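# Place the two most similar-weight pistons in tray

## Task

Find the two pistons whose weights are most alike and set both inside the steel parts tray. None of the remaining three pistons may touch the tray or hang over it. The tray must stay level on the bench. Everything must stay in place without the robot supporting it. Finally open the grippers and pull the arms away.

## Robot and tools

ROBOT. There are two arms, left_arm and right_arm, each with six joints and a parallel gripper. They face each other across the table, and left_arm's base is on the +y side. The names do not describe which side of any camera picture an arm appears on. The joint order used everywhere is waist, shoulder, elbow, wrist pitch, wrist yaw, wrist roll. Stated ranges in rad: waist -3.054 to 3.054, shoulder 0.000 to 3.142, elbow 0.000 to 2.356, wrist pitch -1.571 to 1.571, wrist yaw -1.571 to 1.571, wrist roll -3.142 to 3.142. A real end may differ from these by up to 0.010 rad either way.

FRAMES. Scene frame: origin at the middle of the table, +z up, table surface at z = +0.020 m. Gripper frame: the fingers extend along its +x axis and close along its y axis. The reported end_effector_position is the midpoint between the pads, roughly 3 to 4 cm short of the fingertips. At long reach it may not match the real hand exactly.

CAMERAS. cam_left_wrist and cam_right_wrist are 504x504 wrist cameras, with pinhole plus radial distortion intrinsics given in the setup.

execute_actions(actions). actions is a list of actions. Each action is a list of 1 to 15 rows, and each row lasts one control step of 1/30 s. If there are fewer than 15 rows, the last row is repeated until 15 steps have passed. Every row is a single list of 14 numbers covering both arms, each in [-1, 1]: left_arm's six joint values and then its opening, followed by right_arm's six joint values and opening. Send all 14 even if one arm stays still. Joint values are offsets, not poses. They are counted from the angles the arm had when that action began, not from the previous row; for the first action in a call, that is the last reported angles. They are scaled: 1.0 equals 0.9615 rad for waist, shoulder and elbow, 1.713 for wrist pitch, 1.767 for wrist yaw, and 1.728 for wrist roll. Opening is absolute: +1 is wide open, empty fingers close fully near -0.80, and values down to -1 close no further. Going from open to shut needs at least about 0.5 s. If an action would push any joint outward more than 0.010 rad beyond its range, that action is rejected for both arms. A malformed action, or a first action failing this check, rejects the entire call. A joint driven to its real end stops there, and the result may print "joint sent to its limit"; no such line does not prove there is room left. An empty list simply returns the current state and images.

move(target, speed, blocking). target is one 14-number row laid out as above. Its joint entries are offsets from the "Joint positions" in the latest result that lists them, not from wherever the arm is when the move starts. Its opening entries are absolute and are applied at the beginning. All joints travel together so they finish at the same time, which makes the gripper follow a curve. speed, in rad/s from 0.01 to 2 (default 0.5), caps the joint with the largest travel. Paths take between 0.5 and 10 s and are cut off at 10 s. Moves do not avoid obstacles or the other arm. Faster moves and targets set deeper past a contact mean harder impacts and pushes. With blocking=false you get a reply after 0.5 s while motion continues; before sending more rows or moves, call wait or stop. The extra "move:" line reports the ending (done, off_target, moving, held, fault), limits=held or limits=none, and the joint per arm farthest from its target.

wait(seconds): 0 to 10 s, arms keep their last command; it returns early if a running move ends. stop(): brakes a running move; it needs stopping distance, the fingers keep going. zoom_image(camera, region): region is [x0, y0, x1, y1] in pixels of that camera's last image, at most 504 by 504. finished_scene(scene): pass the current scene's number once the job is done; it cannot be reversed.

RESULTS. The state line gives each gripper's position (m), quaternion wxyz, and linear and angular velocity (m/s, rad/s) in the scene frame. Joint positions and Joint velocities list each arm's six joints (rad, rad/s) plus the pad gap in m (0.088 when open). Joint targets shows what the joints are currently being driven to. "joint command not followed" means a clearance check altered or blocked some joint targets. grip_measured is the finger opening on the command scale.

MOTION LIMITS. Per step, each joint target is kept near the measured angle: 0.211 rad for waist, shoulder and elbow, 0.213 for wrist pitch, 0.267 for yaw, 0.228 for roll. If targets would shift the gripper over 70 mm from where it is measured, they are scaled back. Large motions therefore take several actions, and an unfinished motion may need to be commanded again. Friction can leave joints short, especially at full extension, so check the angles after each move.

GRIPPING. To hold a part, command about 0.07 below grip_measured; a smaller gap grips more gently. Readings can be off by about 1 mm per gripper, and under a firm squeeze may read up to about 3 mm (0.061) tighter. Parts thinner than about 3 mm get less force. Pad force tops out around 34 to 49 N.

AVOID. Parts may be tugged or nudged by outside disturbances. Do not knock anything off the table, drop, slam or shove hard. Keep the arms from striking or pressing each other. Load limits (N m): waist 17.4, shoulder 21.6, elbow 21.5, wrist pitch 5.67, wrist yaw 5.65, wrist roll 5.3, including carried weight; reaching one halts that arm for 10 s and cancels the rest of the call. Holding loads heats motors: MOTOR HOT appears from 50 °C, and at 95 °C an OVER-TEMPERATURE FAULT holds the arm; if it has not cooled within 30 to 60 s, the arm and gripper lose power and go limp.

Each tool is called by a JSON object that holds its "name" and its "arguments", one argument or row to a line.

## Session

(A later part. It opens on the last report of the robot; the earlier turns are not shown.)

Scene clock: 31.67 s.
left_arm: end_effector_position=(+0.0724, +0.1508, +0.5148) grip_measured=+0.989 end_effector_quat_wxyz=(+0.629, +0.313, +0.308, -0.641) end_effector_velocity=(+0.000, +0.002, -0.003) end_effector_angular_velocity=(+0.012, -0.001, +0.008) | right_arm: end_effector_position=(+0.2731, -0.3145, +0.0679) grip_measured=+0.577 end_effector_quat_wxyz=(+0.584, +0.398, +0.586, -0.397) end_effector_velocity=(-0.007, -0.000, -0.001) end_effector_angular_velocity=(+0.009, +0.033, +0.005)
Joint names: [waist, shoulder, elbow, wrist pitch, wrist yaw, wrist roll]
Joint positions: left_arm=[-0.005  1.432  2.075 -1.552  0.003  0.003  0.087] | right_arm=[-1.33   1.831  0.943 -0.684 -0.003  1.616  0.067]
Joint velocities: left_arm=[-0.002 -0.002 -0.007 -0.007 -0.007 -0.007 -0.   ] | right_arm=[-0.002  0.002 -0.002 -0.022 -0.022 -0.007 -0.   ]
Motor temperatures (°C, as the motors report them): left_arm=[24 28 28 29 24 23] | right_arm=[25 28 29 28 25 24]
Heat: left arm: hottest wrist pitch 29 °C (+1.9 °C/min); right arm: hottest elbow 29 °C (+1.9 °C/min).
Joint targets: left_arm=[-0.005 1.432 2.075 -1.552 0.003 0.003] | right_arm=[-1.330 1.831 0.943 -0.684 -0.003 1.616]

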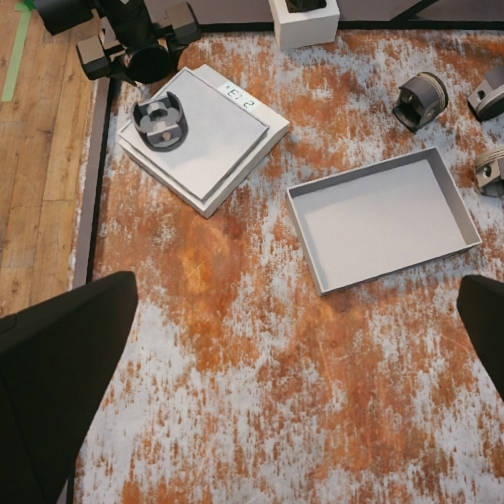

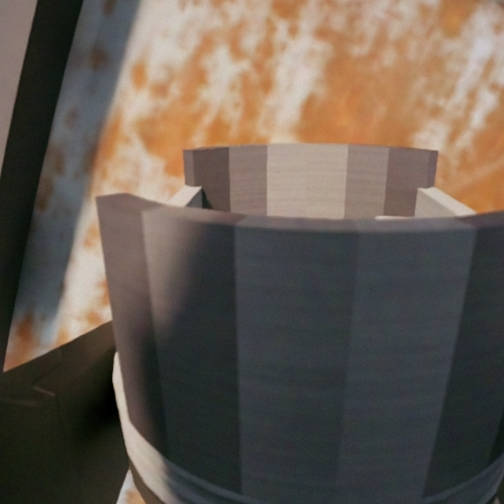

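{"name": "move", "arguments": {
  "target": [0,0,0,0,0,0,1, 0,-0.213,0.392,-0.326,0,0,0.47],
  "speed": 0.6
}}

{"name": "move", "arguments": {
  "target": [0,0,0,0,0,0,1, 0.779,0.14,0.16,-0.011,0,0.131,0.47],
  "speed": 0.7
}}

Scene clock: 35.97 s.
left_arm: end_effector_position=(+0.0724, +0.1508, +0.5148) grip_measured=+0.989 end_effector_quat_wxyz=(+0.629, +0.313, +0.308, -0.641) end_effector_velocity=(-0.000, +0.001, -0.002) end_effector_angular_velocity=(+0.012, +0.010, +0.004) | right_arm: end_effector_position=(+0.2731, -0.3145, +0.2051) grip_measured=+0.577 end_effector_quat_wxyz=(+0.584, +0.398, +0.586, -0.397) end_effector_velocity=(-0.003, +0.001, -0.001) end_effector_angular_velocity=(+0.015, +0.020, +0.020)
Joint names: [waist, shoulder, elbow, wrist pitch, wrist yaw, wrist roll]
Joint positions: left_arm=[-0.005  1.432  2.075 -1.552  0.003  0.003  0.087] | right_arm=[-1.33   1.639  1.307 -1.24  -0.003  1.616  0.067]
Joint velocities: left_arm=[ 0.002  0.002 -0.002 -0.007  0.007 -0.007 -0.001] | right_arm=[-0.002  0.002 -0.002 -0.007 -0.022 -0.022  0.   ]
Motor temperatures (°C, as the motors report them): left_arm=[24 28 28 29 24 23] | right_arm=[25 29 29 28 25 24]
Heat: left arm: hottest wrist pitch 29 °C (+1.7 °C/min); right arm: hottest shoulder 29 °C (+1.7 °C/min).
Joint targets: left_arm=[-0.005 1.432 2.075 -1.552 0.003 0.003] | right_arm=[-1.330 1.626 1.320 -1.242 -0.003 1.616]
move: off_target (right_arm); limits=none; left_arm: farthest joint: the waist, 0.000 radians from its target (0.000 radians at the start); right_arm: farthest joint: the shoulder, 0.013 radians from its target (0.204 radians at the start)

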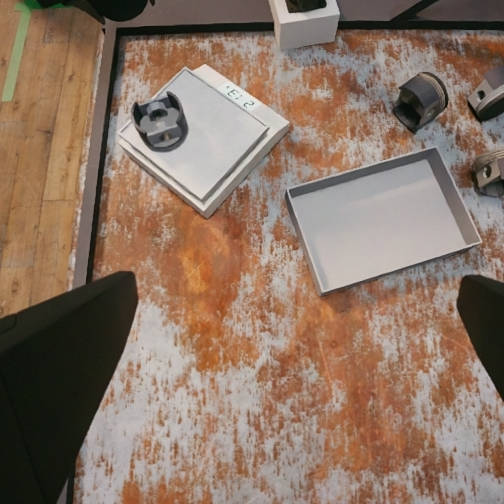

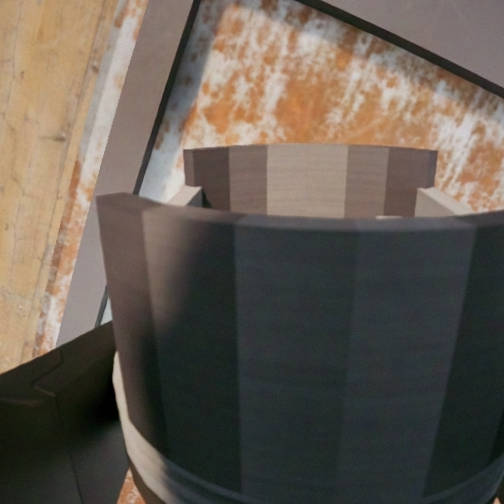

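Scene clock: 37.60 s.
left_arm: end_effector_position=(+0.0724, +0.1508, +0.5148) grip_measured=+0.989 end_effector_quat_wxyz=(+0.629, +0.313, +0.308, -0.641) end_effector_velocity=(+0.000, +0.004, -0.003) end_effector_angular_velocity=(+0.022, -0.002, +0.008) | right_arm: end_effector_position=(+0.1359, -0.1371, +0.2053) grip_measured=+0.577 end_effector_quat_wxyz=(+0.667, +0.233, +0.669, -0.233) end_effector_velocity=(-0.004, -0.001, +0.000) end_effector_angular_velocity=(-0.004, +0.010, +0.015)
Joint names: [waist, shoulder, elbow, wrist pitch, wrist yaw, wrist roll]
Joint positions: left_arm=[-0.005  1.432  2.075 -1.552  0.003  0.003  0.087] | right_arm=[-0.586  1.763  1.449 -1.256 -0.003  1.839  0.067]
Joint velocities: left_arm=[-0.002 -0.002 -0.002 -0.022 -0.007 -0.007 -0.   ] | right_arm=[ 0.007 -0.002 -0.002 -0.007 -0.007 -0.007 -0.   ]
Motor temperatures (°C, as the motors report them): left_arm=[24 28 28 30 24 23] | right_arm=[25 29 30 28 25 24]
Heat: left arm: hottest wrist pitch 30 °C (+3.2 °C/min); right arm: hottest elbow 30 °C (+3.2 °C/min).
Joint targets: left_arm=[-0.005 1.432 2.075 -1.552 0.003 0.003] | right_arm=[-0.581 1.774 1.461 -1.259 -0.003 1.842]
move: off_target (right_arm); limits=none; left_arm: farthest joint: the waist, 0.000 radians from its target (0.000 radians at the start); right_arm: farthest joint: the elbow, 0.012 radians from its target (0.153 radians at the start)

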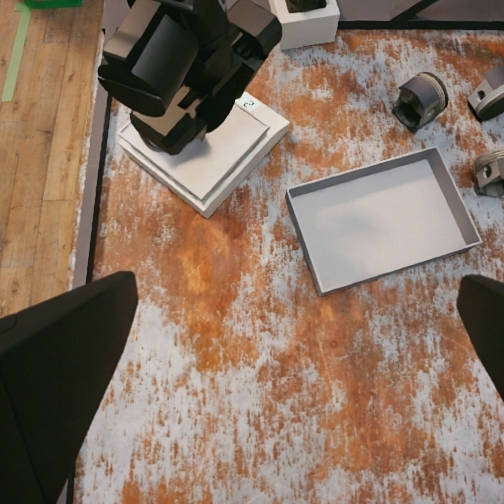

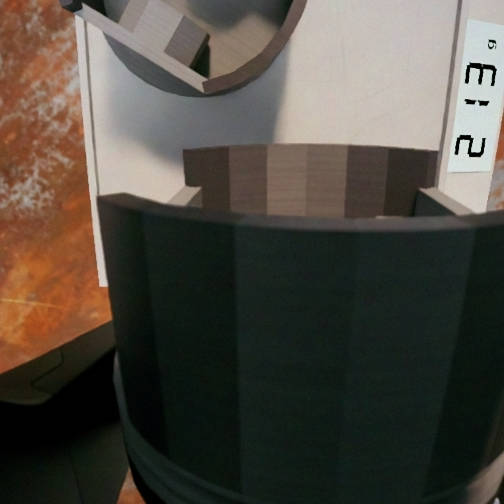

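{"name": "move", "arguments": {
  "target": [-0.45,0,0,0,0,0,1, 0,0.067,-0.235,0.160,0,0,0.47],
  "speed": 0.33
}}

Scene clock: 39.83 s.
left_arm: end_effector_position=(-0.0428, +0.1779, +0.5148) grip_measured=+0.989 end_effector_quat_wxyz=(+0.478, +0.372, +0.234, -0.760) end_effector_velocity=(-0.000, +0.002, -0.001) end_effector_angular_velocity=(+0.006, -0.004, +0.003) | right_arm: end_effector_position=(+0.1354, -0.1377, +0.1347) grip_measured=+0.577 end_effector_quat_wxyz=(+0.667, +0.232, +0.669, -0.234) end_effector_velocity=(+0.000, +0.001, +0.000) end_effector_angular_velocity=(+0.010, +0.004, +0.005)
Joint names: [waist, shoulder, elbow, wrist pitch, wrist yaw, wrist roll]
Joint positions: left_arm=[-0.434  1.432  2.075 -1.552  0.003  0.003  0.087] | right_arm=[-0.585  1.818  1.229 -0.984 -0.003  1.839  0.067]
Joint velocities: left_arm=[-0.007 -0.002 -0.002 -0.007 -0.007 -0.007 -0.   ] | right_arm=[-0.002 -0.002 -0.002  0.007 -0.007 -0.007 -0.   ]
Motor temperatures (°C, as the motors report them): left_arm=[24 28 28 30 24 23] | right_arm=[25 29 30 28 25 24]
Heat: left arm: hottest wrist pitch 30 °C (+3.0 °C/min); right arm: hottest elbow 30 °C (+3.0 °C/min).
Joint targets: left_arm=[-0.437 1.432 2.075 -1.552 0.003 0.003] | right_arm=[-0.586 1.828 1.223 -0.982 -0.003 1.839]
move: done; limits=none; left_arm: farthest joint: the waist, 0.004 radians from its target (0.433 radians at the start); right_arm: farthest joint: the shoulder, 0.009 radians from its target (0.064 radians at the start)

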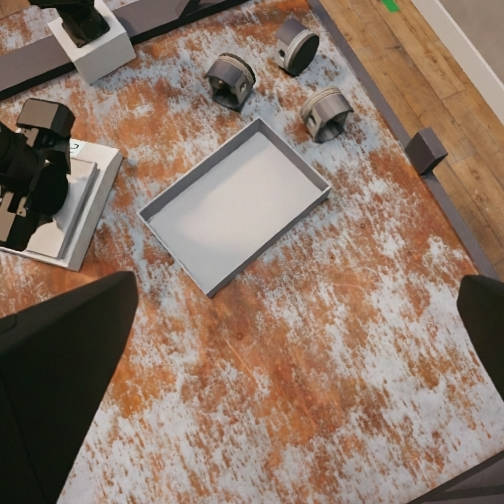

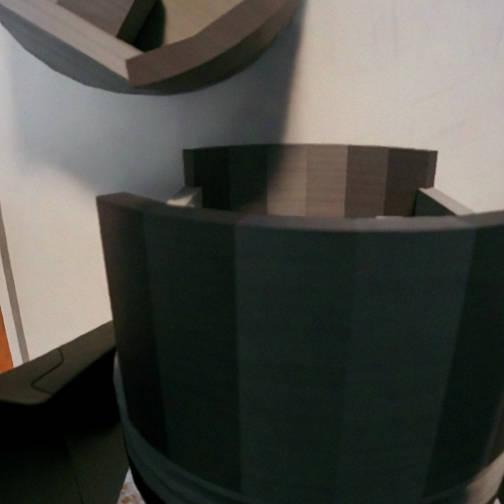

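{"name": "execute_actions", "arguments": {
  "actions": [
    [[0,0,0,0,0,0,1,0,0.01,0,0,0,0,0.47],[0,0,0,0,0,0,1,0,0.013,0,0.002,0,0,0.47],[0,0,0,0,0,0,1,0,0.016,0,0.004,0,0,0.47],[0,0,0,0,0,0,1,0,0.019,0,0.006,0,0,0.47],[0,0,0,0,0,0,1,0,0.021,0,0.006,0,0,0.47],[0,0,0,0,0,0,1,0,0.021,0,0.006,0,0,0.47],[0,0,0,0,0,0,1,0,0.021,0,0.006,0,0,0.47],[0,0,0,0,0,0,1,0,0.021,0,0.006,0,0,0.47],[0,0,0,0,0,0,1,0,0.021,0,0.006,0,0,0.47],[0,0,0,0,0,0,1,0,0.015,0,0.006,0,0,0.52],[0,0,0,0,0,0,1,0,0.012,0,0.006,0,0,0.57],[0,0,0,0,0,0,1,0,0.012,0,0.006,0,0,0.62],[0,0,0,0,0,0,1,0,0.012,0,0.006,0,0,0.68],[0,0,0,0,0,0,1,0,0.012,0,0.006,0,0,0.75],[0,0,0,0,0,0,1,0,0.012,0,0.006,0,0,0.82]]
  ]
}}

{"name": "move", "arguments": {
  "target": [0,0,0,0,0,0,1, 0,-0.07,0.235,-0.16,0,0,0.85],
  "speed": 0.5
}}

Scene clock: 43.03 s.
left_arm: end_effector_position=(-0.0429, +0.1779, +0.5148) grip_measured=+0.989 end_effector_quat_wxyz=(+0.478, +0.372, +0.234, -0.760) end_effector_velocity=(+0.004, +0.002, +0.000) end_effector_angular_velocity=(-0.003, -0.013, +0.017) | right_arm: end_effector_position=(+0.1360, -0.1368, +0.1320) grip_measured=+0.664 end_effector_quat_wxyz=(+0.665, +0.233, +0.669, -0.234) end_effector_velocity=(-0.003, -0.001, +0.000) end_effector_angular_velocity=(-0.004, +0.010, +0.024)
Joint names: [waist, shoulder, elbow, wrist pitch, wrist yaw, wrist roll]
Joint positions: left_arm=[-0.434  1.432  2.075 -1.552  0.003  0.003  0.087] | right_arm=[-0.587  1.826  1.228 -0.975 -0.005  1.839  0.072]
Joint velocities: left_arm=[-0.002 -0.007 -0.002 -0.007 -0.022 -0.007 -0.   ] | right_arm=[ 0.002 -0.002 -0.002 -0.007 -0.007 -0.022  0.067]
Motor temperatures (°C, as the motors report them): left_arm=[24 28 28 30 24 23] | right_arm=[25 29 30 28 25 24]
Heat: left arm: hottest wrist pitch 30 °C (+2.8 °C/min); right arm: hottest elbow 30 °C (+2.8 °C/min).
Joint targets: left_arm=[-0.434 1.432 2.075 -1.552 0.003 0.003] | right_arm=[-0.585 1.829 1.229 -0.973 -0.003 1.839]

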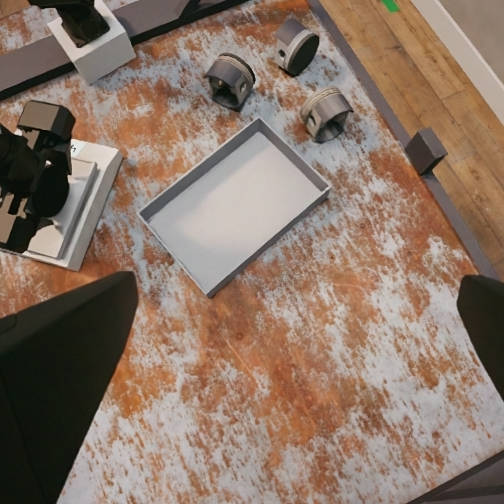

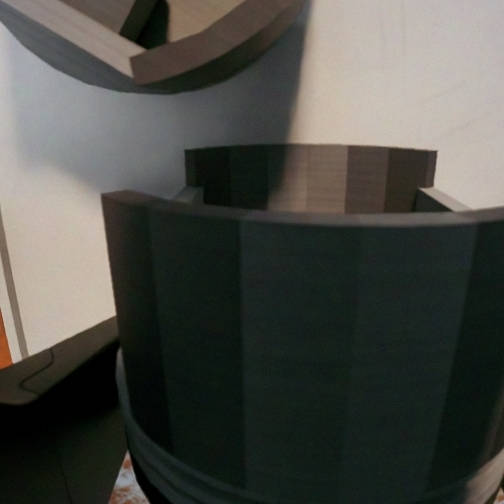

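Scene clock: 44.20 s.
left_arm: end_effector_position=(-0.0429, +0.1779, +0.5148) grip_measured=+0.989 end_effector_quat_wxyz=(+0.478, +0.372, +0.234, -0.760) end_effector_velocity=(-0.004, -0.000, +0.001) end_effector_angular_velocity=(-0.002, +0.012, -0.006) | right_arm: end_effector_position=(+0.1365, -0.1356, +0.2033) grip_measured=+0.848 end_effector_quat_wxyz=(+0.666, +0.235, +0.669, -0.233) end_effector_velocity=(-0.002, -0.005, +0.000) end_effector_angular_velocity=(-0.017, +0.015, -0.010)
Joint names: [waist, shoulder, elbow, wrist pitch, wrist yaw, wrist roll]
Joint positions: left_arm=[-0.434  1.432  2.075 -1.552  0.003  0.003  0.087] | right_arm=[-0.587  1.768  1.446 -1.247 -0.005  1.839  0.081]
Joint velocities: left_arm=[-0.007  0.002  0.002  0.007  0.007 -0.007 -0.   ] | right_arm=[-0.002 -0.002 -0.002 -0.022 -0.007  0.007 -0.   ]
Motor temperatures (°C, as the motors report them): left_arm=[24 28 28 30 24 23] | right_arm=[25 30 30 28 25 24]
Heat: left arm: hottest wrist pitch 30 °C (+2.7 °C/min); right arm: hottest shoulder 30 °C (+2.7 °C/min).
Joint targets: left_arm=[-0.434 1.432 2.075 -1.552 0.003 0.003] | right_arm=[-0.587 1.759 1.454 -1.249 -0.005 1.839]
move: done; limits=none; left_arm: farthest joint: the waist, 0.000 radians from its target (0.000 radians at the start); right_arm: farthest joint: the shoulder, 0.009 radians from its target (0.067 radians at the start)

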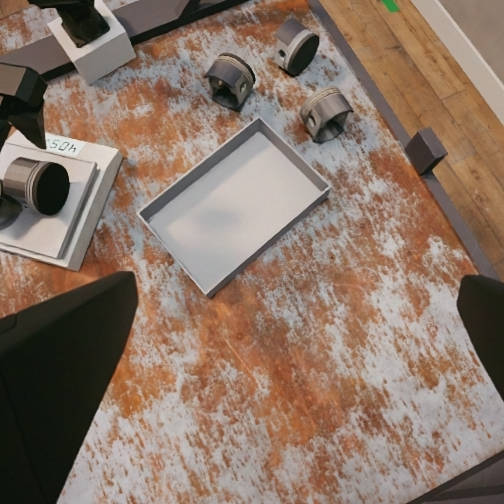

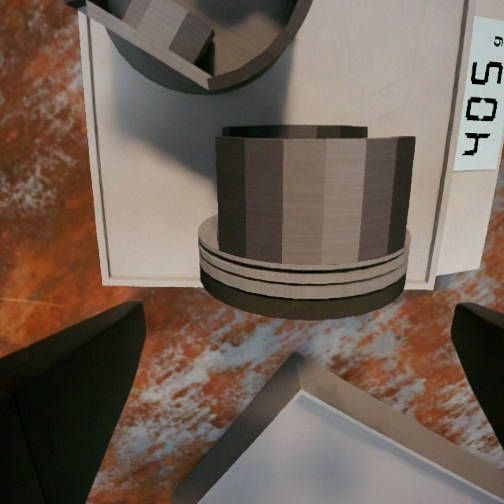

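{"name": "move", "arguments": {
  "target": [0,0,0,0,0,0,1, 0,0.061,-0.247,0.161,0,0,0.95],
  "speed": 0.4
}}

{"name": "execute_actions", "arguments": {
  "actions": [
    [[0,0,0,0,0,0,1,0,0,0,0,0,0,0.88],[0,0,0,0,0,0,1,0,0,0,0,0,0,0.81],[0,0,0,0,0,0,1,0,0,0,0,0,0,0.75],[0,0,0,0,0,0,1,0,0,0,0,0,0,0.7],[0,0,0,0,0,0,1,0,0,0,0,0,0,0.66],[0,0,0,0,0,0,1,0,0,0,0,0,0,0.63],[0,0,0,0,0,0,1,0,0,0,0,0,0,0.6],[0,0,0,0,0,0,1,0,0,0,0,0,0,0.57],[0,0,0,0,0,0,1,0,0,0,0,0,0,0.54],[0,0,0,0,0,0,1,0,0,0,0,0,0,0.51],[0,0,0,0,0,0,1,0,0,0,0,0,0,0.47]]
  ]
}}

{"name": "move", "arguments": {
  "target": [0,0,0,0,0,0,1, 0,-0.045,0.115,-0.08,0,0,0.47],
  "speed": 0.35
}}

Scene clock: 47.00 s.
left_arm: end_effector_position=(-0.0429, +0.1779, +0.5148) grip_measured=+0.989 end_effector_quat_wxyz=(+0.478, +0.372, +0.234, -0.760) end_effector_velocity=(-0.002, +0.000, +0.002) end_effector_angular_velocity=(-0.007, +0.015, -0.001) | right_arm: end_effector_position=(+0.1353, -0.1385, +0.1337) grip_measured=+0.948 end_effector_quat_wxyz=(+0.666, +0.235, +0.669, -0.232) end_effector_velocity=(-0.003, -0.001, +0.000) end_effector_angular_velocity=(+0.002, +0.023, +0.005)
Joint names: [waist, shoulder, elbow, wrist pitch, wrist yaw, wrist roll]
Joint positions: left_arm=[-0.434  1.432  2.075 -1.552  0.003  0.003  0.087] | right_arm=[-0.587  1.813  1.219 -0.973 -0.005  1.839  0.085]
Joint velocities: left_arm=[-0.002 -0.002  0.002  0.007  0.007 -0.007 -0.   ] | right_arm=[-0.002 -0.002 -0.002 -0.007 -0.022 -0.007 -0.   ]
Motor temperatures (°C, as the motors report them): left_arm=[24 28 28 30 24 23] | right_arm=[25 30 30 28 25 24]
Heat: left arm: hottest wrist pitch 30 °C (+2.6 °C/min); right arm: hottest shoulder 30 °C (+2.6 °C/min).
Joint targets: left_arm=[-0.434 1.432 2.075 -1.552 0.003 0.003] | right_arm=[-0.587 1.827 1.209 -0.971 -0.005 1.839]
move: off_target (right_arm); limits=none; left_arm: farthest joint: the waist, 0.000 radians from its target (0.000 radians at the start); right_arm: farthest joint: the shoulder, 0.014 radians from its target (0.059 radians at the start)

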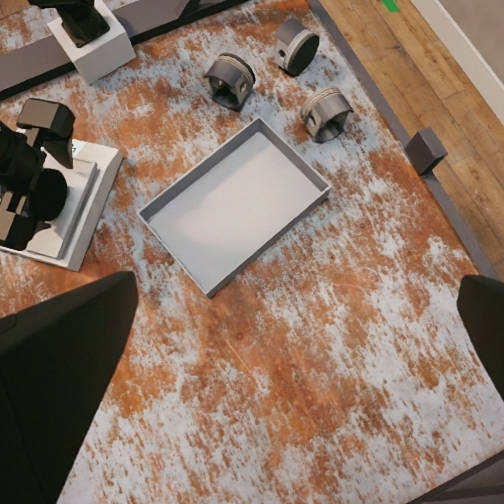

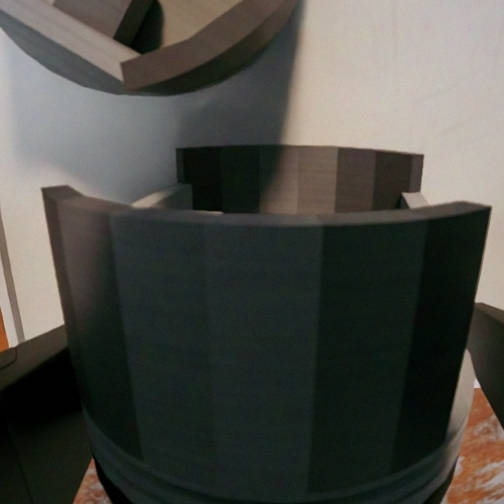

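Scene clock: 47.50 s.
left_arm: end_effector_position=(-0.0429, +0.1779, +0.5148) grip_measured=+0.989 end_effector_quat_wxyz=(+0.478, +0.372, +0.234, -0.760) end_effector_velocity=(+0.000, -0.001, +0.001) end_effector_angular_velocity=(-0.011, -0.006, -0.004) | right_arm: end_effector_position=(+0.1353, -0.1385, +0.1336) grip_measured=+0.587 end_effector_quat_wxyz=(+0.666, +0.235, +0.669, -0.232) end_effector_velocity=(-0.001, -0.002, +0.000) end_effector_angular_velocity=(-0.004, +0.010, +0.005)
Joint names: [waist, shoulder, elbow, wrist pitch, wrist yaw, wrist roll]
Joint positions: left_arm=[-0.434  1.432  2.075 -1.552  0.003  0.003  0.087] | right_arm=[-0.587  1.813  1.218 -0.973 -0.005  1.839  0.068]
Joint velocities: left_arm=[-0.002 -0.002 -0.002  0.007 -0.007  0.007 -0.   ] | right_arm=[-0.002 -0.002 -0.002 -0.007 -0.007 -0.007 -0.   ]
Motor temperatures (°C, as the motors report them): left_arm=[24 28 28 30 24 23] | right_arm=[25 30 30 28 25 24]
Heat: left arm: hottest wrist pitch 30 °C (+2.5 °C/min); right arm: hottest shoulder 30 °C (+2.5 °C/min).
Joint targets: left_arm=[-0.434 1.432 2.075 -1.552 0.003 0.003] | right_arm=[-0.587 1.813 1.218 -0.973 -0.005 1.839]

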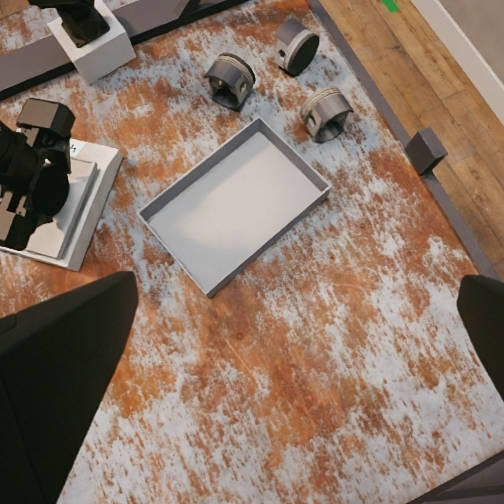

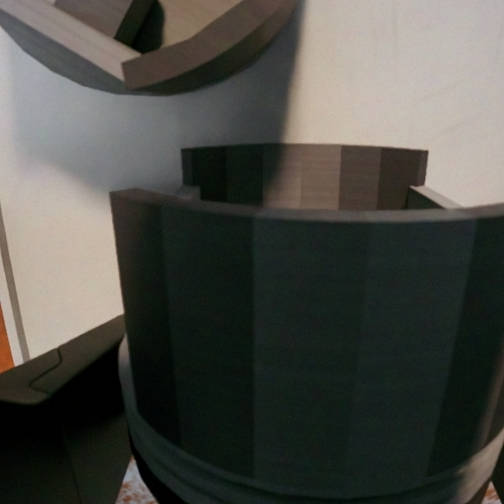

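Scene clock: 48.47 s.
left_arm: end_effector_position=(-0.0429, +0.1779, +0.5148) grip_measured=+0.989 end_effector_quat_wxyz=(+0.478, +0.372, +0.234, -0.760) end_effector_velocity=(+0.002, +0.004, -0.003) end_effector_angular_velocity=(+0.019, -0.011, +0.008) | right_arm: end_effector_position=(+0.1354, -0.1381, +0.1660) grip_measured=+0.587 end_effector_quat_wxyz=(+0.665, +0.232, +0.669, -0.235) end_effector_velocity=(-0.001, -0.007, -0.001) end_effector_angular_velocity=(-0.028, +0.004, +0.005)
Joint names: [waist, shoulder, elbow, wrist pitch, wrist yaw, wrist roll]
Joint positions: left_arm=[-0.434  1.432  2.075 -1.552  0.003  0.003  0.087] | right_arm=[-0.587  1.785  1.317 -1.107 -0.005  1.839  0.068]
Joint velocities: left_arm=[-0.002 -0.002 -0.002 -0.022 -0.007 -0.007 -0.   ] | right_arm=[-0.002 -0.002 -0.007 -0.022  0.007 -0.007 -0.   ]
Motor temperatures (°C, as the motors report them): left_arm=[24 28 28 30 24 23] | right_arm=[25 30 30 28 25 24]
Heat: left arm: hottest wrist pitch 30 °C (+2.5 °C/min); right arm: hottest shoulder 30 °C (+2.5 °C/min).
Joint targets: left_arm=[-0.434 1.432 2.075 -1.552 0.003 0.003] | right_arm=[-0.587 1.770 1.329 -1.110 -0.005 1.839]
move: off_target (right_arm); limits=none; left_arm: farthest joint: the waist, 0.000 radians from its target (0.000 radians at the start); right_arm: farthest joint: the shoulder, 0.015 radians from its target (0.043 radians at the start)

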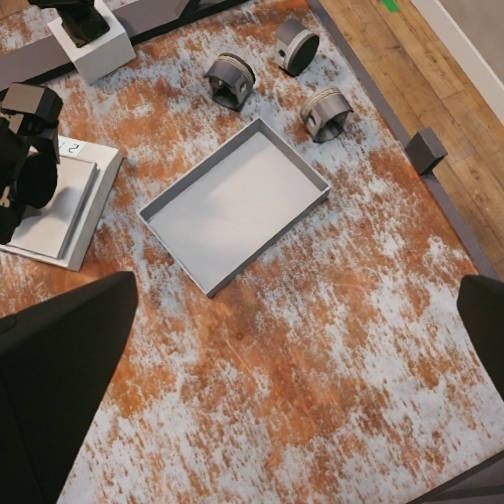

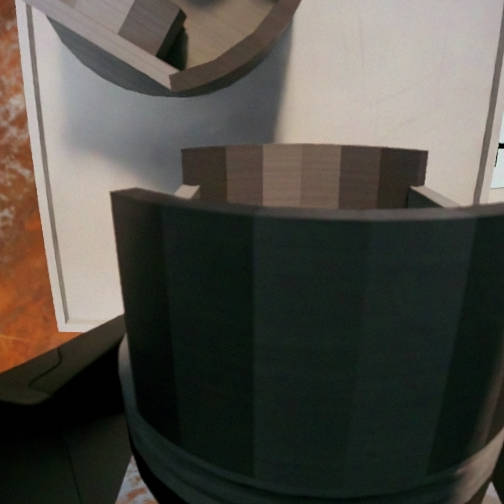

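{"name": "move", "arguments": {
  "target": [0,0,0,0,0,0,1, 0.647,-0.55,-0.542,0,0,-0.98,0.47],
  "speed": 1.3
}}

{"name": "move", "arguments": {
  "target": [0,0,0,0,0,0,1, 0,0.206,-0.275,0.262,0,0,0.47],
  "speed": 0.45
}}

Scene clock: 51.13 s.
left_arm: end_effector_position=(-0.0429, +0.1779, +0.5148) grip_measured=+0.989 end_effector_quat_wxyz=(+0.478, +0.372, +0.234, -0.760) end_effector_velocity=(+0.000, -0.001, +0.002) end_effector_angular_velocity=(-0.012, +0.004, +0.008) | right_arm: end_effector_position=(-0.0306, -0.2512, +0.1605) grip_measured=+0.588 end_effector_quat_wxyz=(+0.482, -0.515, +0.486, +0.516) end_effector_velocity=(+0.001, -0.005, -0.000) end_effector_angular_velocity=(-0.023, +0.003, -0.000)
Joint names: [waist, shoulder, elbow, wrist pitch, wrist yaw, wrist roll]
Joint positions: left_arm=[-0.434  1.432  2.075 -1.552  0.003  0.003  0.087] | right_arm=[ 0.031  1.267  0.802 -1.107 -0.005  0.149  0.068]
Joint velocities: left_arm=[-0.002 -0.002  0.002  0.007 -0.007 -0.007 -0.   ] | right_arm=[-0.007 -0.002 -0.002 -0.022 -0.007 -0.007 -0.   ]
Motor temperatures (°C, as the motors report them): left_arm=[24 28 28 30 24 23] | right_arm=[25 30 30 28 25 24]
Heat: left arm: hottest wrist pitch 30 °C (+2.3 °C/min); right arm: hottest shoulder 30 °C (+2.3 °C/min).
Joint targets: left_arm=[-0.434 1.432 2.075 -1.552 0.003 0.003] | right_arm=[0.035 1.256 0.796 -1.107 -0.005 0.146]
move: off_target (right_arm); limits=none; left_arm: farthest joint: the waist, 0.000 radians from its target (0.000 radians at the start); right_arm: farthest joint: the shoulder, 0.011 radians from its target (0.529 radians at the start)

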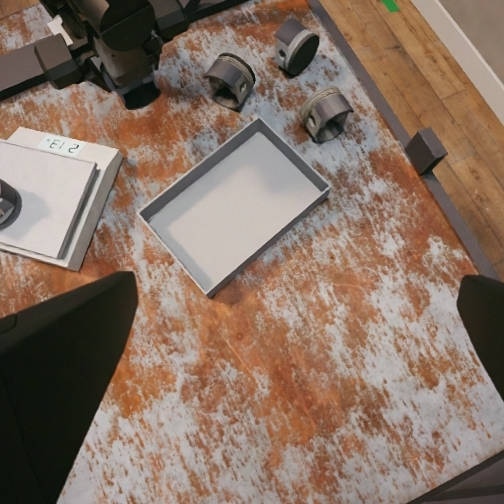

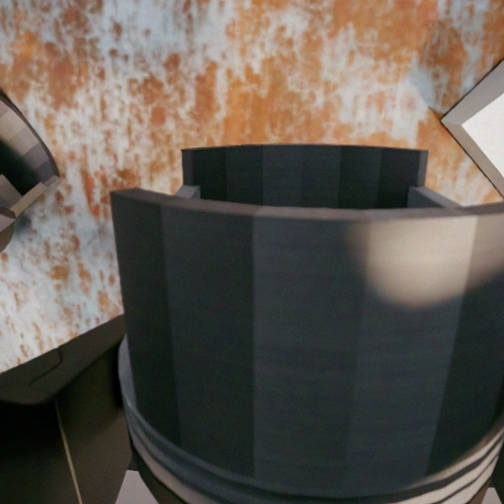

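Scene clock: 52.73 s.
left_arm: end_effector_position=(-0.0429, +0.1779, +0.5148) grip_measured=+0.989 end_effector_quat_wxyz=(+0.478, +0.372, +0.234, -0.760) end_effector_velocity=(+0.002, -0.000, -0.004) end_effector_angular_velocity=(+0.011, -0.017, +0.001) | right_arm: end_effector_position=(-0.0306, -0.2513, +0.0698) grip_measured=+0.588 end_effector_quat_wxyz=(+0.481, -0.516, +0.486, +0.516) end_effector_velocity=(-0.001, -0.005, -0.002) end_effector_angular_velocity=(-0.021, +0.018, -0.015)
Joint names: [waist, shoulder, elbow, wrist pitch, wrist yaw, wrist roll]
Joint positions: left_arm=[-0.434  1.432  2.075 -1.552  0.003  0.003  0.087] | right_arm=[ 0.031  1.457  0.544 -0.661 -0.005  0.149  0.068]
Joint velocities: left_arm=[ 0.002  0.002 -0.007 -0.007 -0.007  0.007 -0.   ] | right_arm=[-0.007  0.002 -0.007 -0.007 -0.022  0.007 -0.   ]
Motor temperatures (°C, as the motors report them): left_arm=[24 28 28 30 24 23] | right_arm=[25 30 30 28 25 24]
Heat: left arm: hottest wrist pitch 30 °C (+2.3 °C/min); right arm: hottest shoulder 30 °C (+2.3 °C/min).
Joint targets: left_arm=[-0.434 1.432 2.075 -1.552 0.003 0.003] | right_arm=[0.031 1.465 0.538 -0.658 -0.005 0.149]
move: done; limits=none; left_arm: farthest joint: the waist, 0.000 radians from its target (0.000 radians at the start); right_arm: farthest joint: the shoulder, 0.008 radians from its target (0.198 radians at the start)

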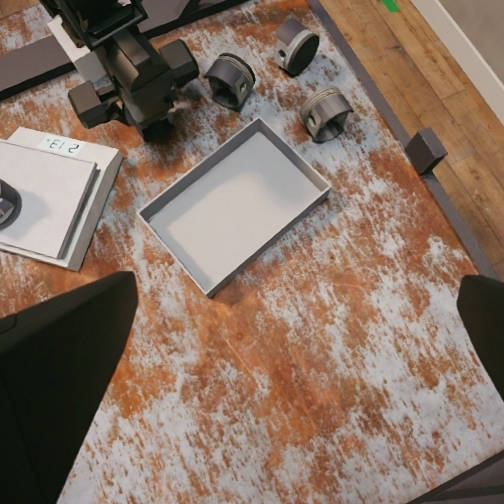

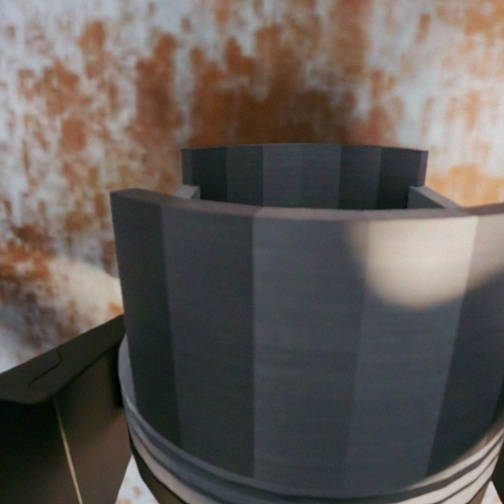

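{"name": "execute_actions", "arguments": {
  "actions": [
    [[0,0,0,0,0,0,1,0,0.01,0,0,0,0,0.47],[0,0,0,0,0,0,1,0,0.014,0,0.003,0,0,0.47],[0,0,0,0,0,0,1,0,0.018,0,0.006,0,0,0.47],[0,0,0,0,0,0,1,0,0.022,0,0.009,0,0,0.47],[0,0,0,0,0,0,1,0,0.026,0,0.011,0,0,0.47],[0,0,0,0,0,0,1,0,0.028,0,0.012,0,0,0.47],[0,0,0,0,0,0,1,0,0.028,0,0.012,0,0,0.47],[0,0,0,0,0,0,1,0,0.028,0,0.012,0,0,0.47],[0,0,0,0,0,0,1,0,0.028,0,0.012,0,0,0.47],[0,0,0,0,0,0,1,0,0.022,0,0.012,0,0,0.52],[0,0,0,0,0,0,1,0,0.02,0,0.012,0,0,0.57],[0,0,0,0,0,0,1,0,0.02,0,0.012,0,0,0.62],[0,0,0,0,0,0,1,0,0.02,0,0.012,0,0,0.68],[0,0,0,0,0,0,1,0,0.02,0,0.012,0,0,0.75],[0,0,0,0,0,0,1,0,0.02,0,0.012,0,0,0.82]]
  ]
}}

{"name": "move", "arguments": {
  "target": [0,0,0,0,0,0,1, 0,-0.2,0.25,-0.25,0,0,0.9],
  "speed": 0.6
}}

Scene clock: 54.10 s.
left_arm: end_effector_position=(-0.0429, +0.1779, +0.5148) grip_measured=+0.989 end_effector_quat_wxyz=(+0.478, +0.372, +0.234, -0.760) end_effector_velocity=(+0.004, -0.000, -0.001) end_effector_angular_velocity=(+0.005, -0.007, +0.033) | right_arm: end_effector_position=(-0.0311, -0.2488, +0.0679) grip_measured=+0.668 end_effector_quat_wxyz=(+0.483, -0.514, +0.485, +0.518) end_effector_velocity=(-0.000, -0.003, -0.003) end_effector_angular_velocity=(-0.013, +0.005, +0.020)
Joint names: [waist, shoulder, elbow, wrist pitch, wrist yaw, wrist roll]
Joint positions: left_arm=[-0.434  1.432  2.075 -1.552  0.003  0.003  0.087] | right_arm=[ 0.031  1.469  0.543 -0.643 -0.005  0.149  0.072]
Joint velocities: left_arm=[ 0.002 -0.002 -0.002 -0.007 -0.022 -0.022 -0.   ] | right_arm=[-0.002  0.012 -0.007  0.007 -0.007 -0.022  0.065]
Motor temperatures (°C, as the motors report them): left_arm=[24 28 28 30 24 23] | right_arm=[25 30 30 28 25 24]
Heat: left arm: hottest wrist pitch 30 °C (+2.2 °C/min); right arm: hottest shoulder 30 °C (+2.2 °C/min).
Joint targets: left_arm=[-0.434 1.432 2.075 -1.552 0.003 0.003] | right_arm=[0.031 1.477 0.544 -0.640 -0.005 0.149]

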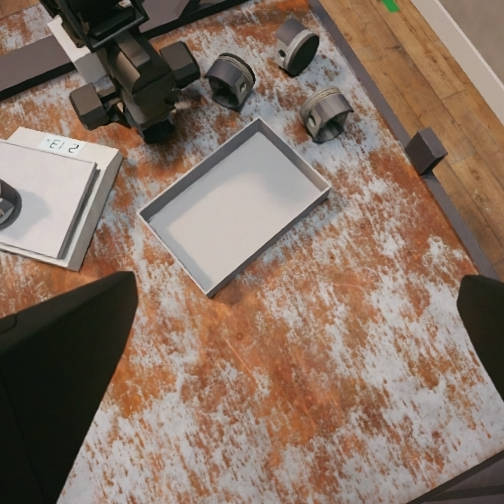

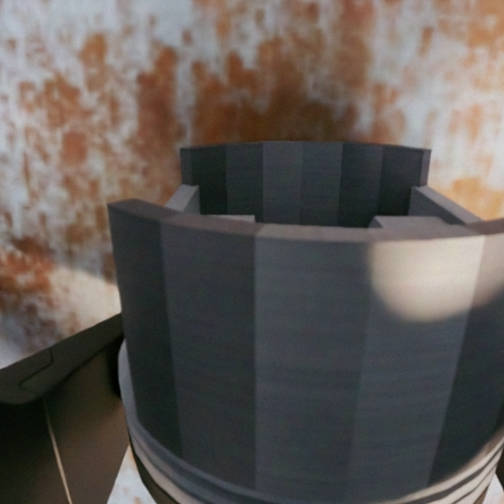

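Scene clock: 55.50 s.
left_arm: end_effector_position=(-0.0429, +0.1779, +0.5148) grip_measured=+0.989 end_effector_quat_wxyz=(+0.478, +0.372, +0.234, -0.760) end_effector_velocity=(+0.007, +0.004, -0.006) end_effector_angular_velocity=(+0.032, -0.029, +0.022) | right_arm: end_effector_position=(-0.0308, -0.2504, +0.1515) grip_measured=+0.898 end_effector_quat_wxyz=(+0.481, -0.516, +0.486, +0.515) end_effector_velocity=(-0.002, -0.006, -0.000) end_effector_angular_velocity=(-0.026, +0.017, +0.005)
Joint names: [waist, shoulder, elbow, wrist pitch, wrist yaw, wrist roll]
Joint positions: left_arm=[-0.434  1.432  2.075 -1.552  0.003  0.003  0.087] | right_arm=[ 0.031  1.284  0.776 -1.069 -0.005  0.149  0.083]
Joint velocities: left_arm=[ 0.002 -0.002 -0.007 -0.037 -0.022 -0.007 -0.   ] | right_arm=[-0.002 -0.002 -0.002 -0.022 -0.022 -0.007 -0.   ]
Motor temperatures (°C, as the motors report them): left_arm=[24 28 28 31 24 23] | right_arm=[25 30 30 28 25 24]
Heat: left arm: hottest wrist pitch 31 °C (+3.2 °C/min); right arm: hottest shoulder 30 °C (+2.2 °C/min).
Joint targets: left_arm=[-0.434 1.432 2.075 -1.552 0.003 0.003] | right_arm=[0.031 1.276 0.784 -1.071 -0.005 0.149]
move: done; limits=none; left_arm: farthest joint: the waist, 0.000 radians from its target (0.000 radians at the start); right_arm: farthest joint: the shoulder, 0.007 radians from its target (0.192 radians at the start)

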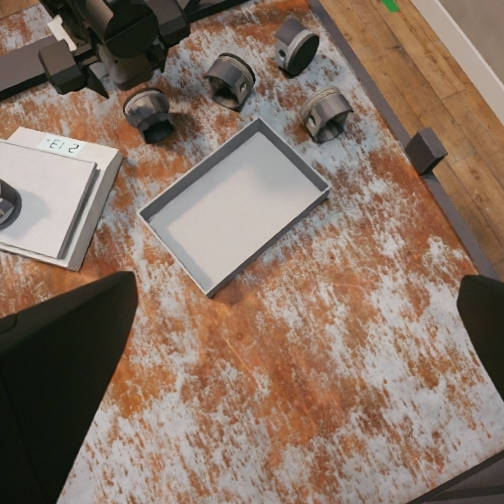

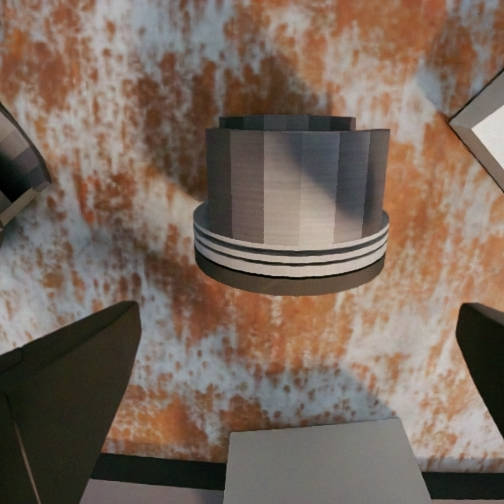

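{"name": "move", "arguments": {
  "target": [0,0,0,0,0,0,1, 0.627,0.36,0.309,0.0315,0.003,0.847,0.95],
  "speed": 1.3
}}

Scene clock: 58.17 s.
left_arm: end_effector_position=(-0.0429, +0.1779, +0.5148) grip_measured=+0.989 end_effector_quat_wxyz=(+0.478, +0.372, +0.234, -0.760) end_effector_velocity=(-0.001, +0.002, -0.001) end_effector_angular_velocity=(+0.011, +0.006, -0.001) | right_arm: end_effector_position=(-0.1890, -0.2460, +0.1515) grip_measured=+0.948 end_effector_quat_wxyz=(+0.653, -0.266, +0.657, +0.267) end_effector_velocity=(-0.001, -0.004, +0.000) end_effector_angular_velocity=(-0.021, +0.010, +0.024)
Joint names: [waist, shoulder, elbow, wrist pitch, wrist yaw, wrist roll]
Joint positions: left_arm=[-0.434  1.432  2.075 -1.552  0.003  0.003  0.087] | right_arm=[ 0.63   1.617  1.066 -1.016 -0.005  1.61   0.085]
Joint velocities: left_arm=[-0.002 -0.002 -0.002 -0.007  0.007 -0.007 -0.   ] | right_arm=[ 0.002 -0.002 -0.002 -0.007 -0.022 -0.022 -0.   ]
Motor temperatures (°C, as the motors report them): left_arm=[24 28 28 31 24 23] | right_arm=[25 30 30 28 25 24]
Heat: left arm: hottest wrist pitch 31 °C (+3.1 °C/min); right arm: hottest shoulder 30 °C (+2.1 °C/min).
Joint targets: left_arm=[-0.434 1.432 2.075 -1.552 0.003 0.003] | right_arm=[0.634 1.630 1.073 -1.015 -0.000 1.613]
move: off_target (right_arm); limits=none; left_arm: farthest joint: the waist, 0.000 radians from its target (0.000 radians at the start); right_arm: farthest joint: the shoulder, 0.013 radians from its target (0.346 radians at the start)

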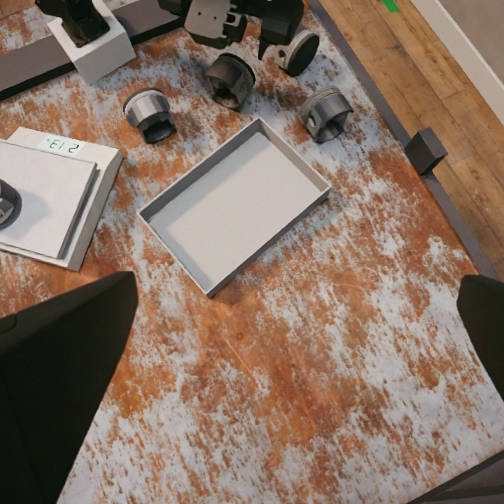

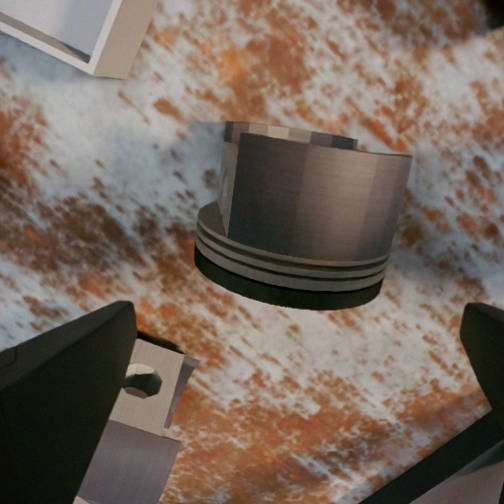

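{"name": "move", "arguments": {
  "target": [0,0,0,0,0,0,1, 0.023,0.182,-0.204,0.2026,0,0.0874,0.95],
  "speed": 0.45
}}

{"name": "execute_actions", "arguments": {
  "actions": [
    [[0,0,0,0,0,0,1,0,0,0,0,0,0,0.88],[0,0,0,0,0,0,1,0,0,0,0,0,0,0.81],[0,0,0,0,0,0,1,0,0,0,0,0,0,0.75],[0,0,0,0,0,0,1,0,0,0,0,0,0,0.7],[0,0,0,0,0,0,1,0,0,0,0,0,0,0.66],[0,0,0,0,0,0,1,0,0,0,0,0,0,0.63],[0,0,0,0,0,0,1,0,0,0,0,0,0,0.6],[0,0,0,0,0,0,1,0,0,0,0,0,0,0.57],[0,0,0,0,0,0,1,0,0,0,0,0,0,0.54],[0,0,0,0,0,0,1,0,0,0,0,0,0,0.51],[0,0,0,0,0,0,1,0,0,0,0,0,0,0.47]]
  ]
}}

Scene clock: 60.37 s.
left_arm: end_effector_position=(-0.0429, +0.1779, +0.5148) grip_measured=+0.989 end_effector_quat_wxyz=(+0.478, +0.372, +0.234, -0.760) end_effector_velocity=(+0.001, +0.002, -0.001) end_effector_angular_velocity=(-0.002, -0.021, -0.015) | right_arm: end_effector_position=(-0.1927, -0.2494, +0.0685) grip_measured=+0.948 end_effector_quat_wxyz=(+0.670, -0.225, +0.672, +0.223) end_effector_velocity=(+0.000, -0.002, -0.002) end_effector_angular_velocity=(-0.018, +0.013, -0.000)
Joint names: [waist, shoulder, elbow, wrist pitch, wrist yaw, wrist roll]
Joint positions: left_arm=[-0.434  1.432  2.075 -1.552  0.003  0.003  0.087] | right_arm=[ 0.649  1.779  0.878 -0.671 -0.005  1.757  0.085]
Joint velocities: left_arm=[-0.002 -0.002 -0.002 -0.007 -0.007  0.022 -0.   ] | right_arm=[-0.007  0.002 -0.007  0.007 -0.022 -0.007 -0.   ]
Motor temperatures (°C, as the motors report them): left_arm=[24 28 28 31 24 23] | right_arm=[25 30 30 28 25 24]
Heat: left arm: hottest wrist pitch 31 °C (+3.0 °C/min); right arm: hottest shoulder 30 °C (+2.0 °C/min).
Joint targets: left_arm=[-0.434 1.432 2.075 -1.552 0.003 0.003] | right_arm=[0.652 1.792 0.870 -0.669 -0.005 1.760]
move: off_target (right_arm); limits=none; left_arm: farthest joint: the waist, 0.000 radians from its target (0.000 radians at the start); right_arm: farthest joint: the shoulder, 0.013 radians from its target (0.175 radians at the start)

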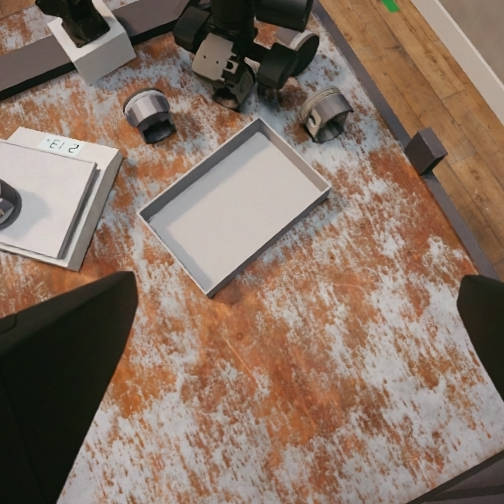

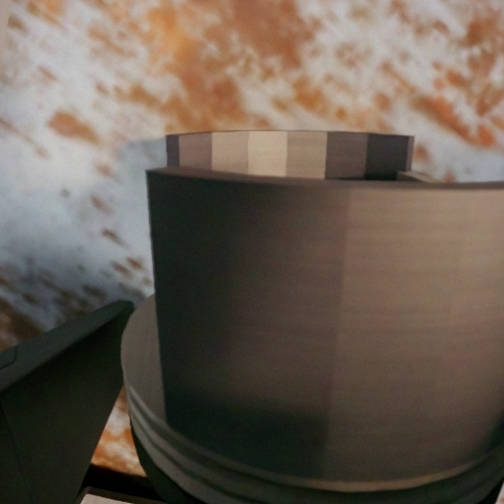

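Scene clock: 60.87 s.
left_arm: end_effector_position=(-0.0429, +0.1779, +0.5148) grip_measured=+0.989 end_effector_quat_wxyz=(+0.478, +0.372, +0.234, -0.760) end_effector_velocity=(+0.000, -0.001, +0.001) end_effector_angular_velocity=(-0.011, -0.006, -0.004) | right_arm: end_effector_position=(-0.1926, -0.2495, +0.0685) grip_measured=+0.580 end_effector_quat_wxyz=(+0.670, -0.225, +0.672, +0.222) end_effector_velocity=(+0.003, -0.000, +0.000) end_effector_angular_velocity=(+0.000, -0.010, +0.005)
Joint names: [waist, shoulder, elbow, wrist pitch, wrist yaw, wrist roll]
Joint positions: left_arm=[-0.434  1.432  2.075 -1.552  0.003  0.003  0.087] | right_arm=[ 0.649  1.779  0.878 -0.672 -0.005  1.757  0.067]
Joint velocities: left_arm=[-0.002 -0.002 -0.002  0.007 -0.007  0.007 -0.   ] | right_arm=[-0.002 -0.002 -0.002 -0.007  0.007 -0.007 -0.   ]
Motor temperatures (°C, as the motors report them): left_arm=[24 28 28 31 24 23] | right_arm=[25 30 30 28 25 24]
Heat: left arm: hottest wrist pitch 31 °C (+3.0 °C/min); right arm: hottest shoulder 30 °C (+2.0 °C/min).
Joint targets: left_arm=[-0.434 1.432 2.075 -1.552 0.003 0.003] | right_arm=[0.649 1.779 0.878 -0.672 -0.005 1.757]

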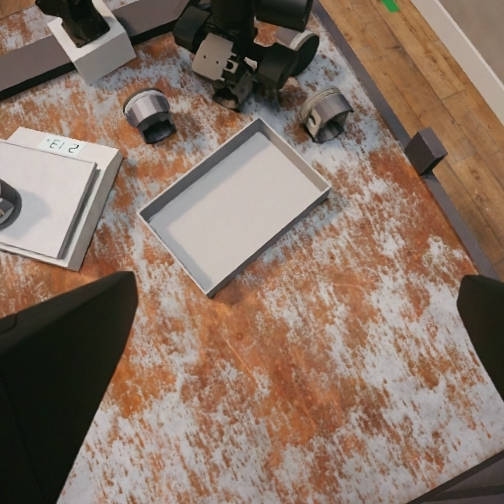

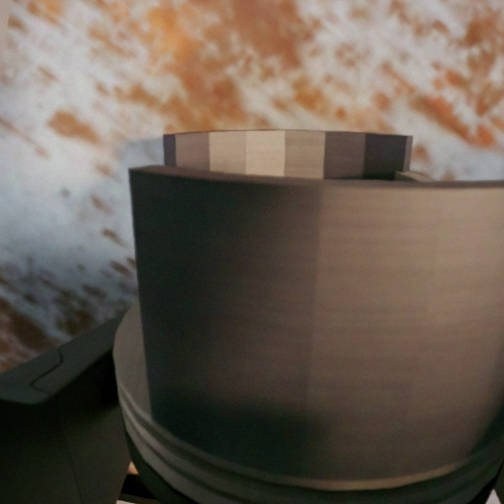

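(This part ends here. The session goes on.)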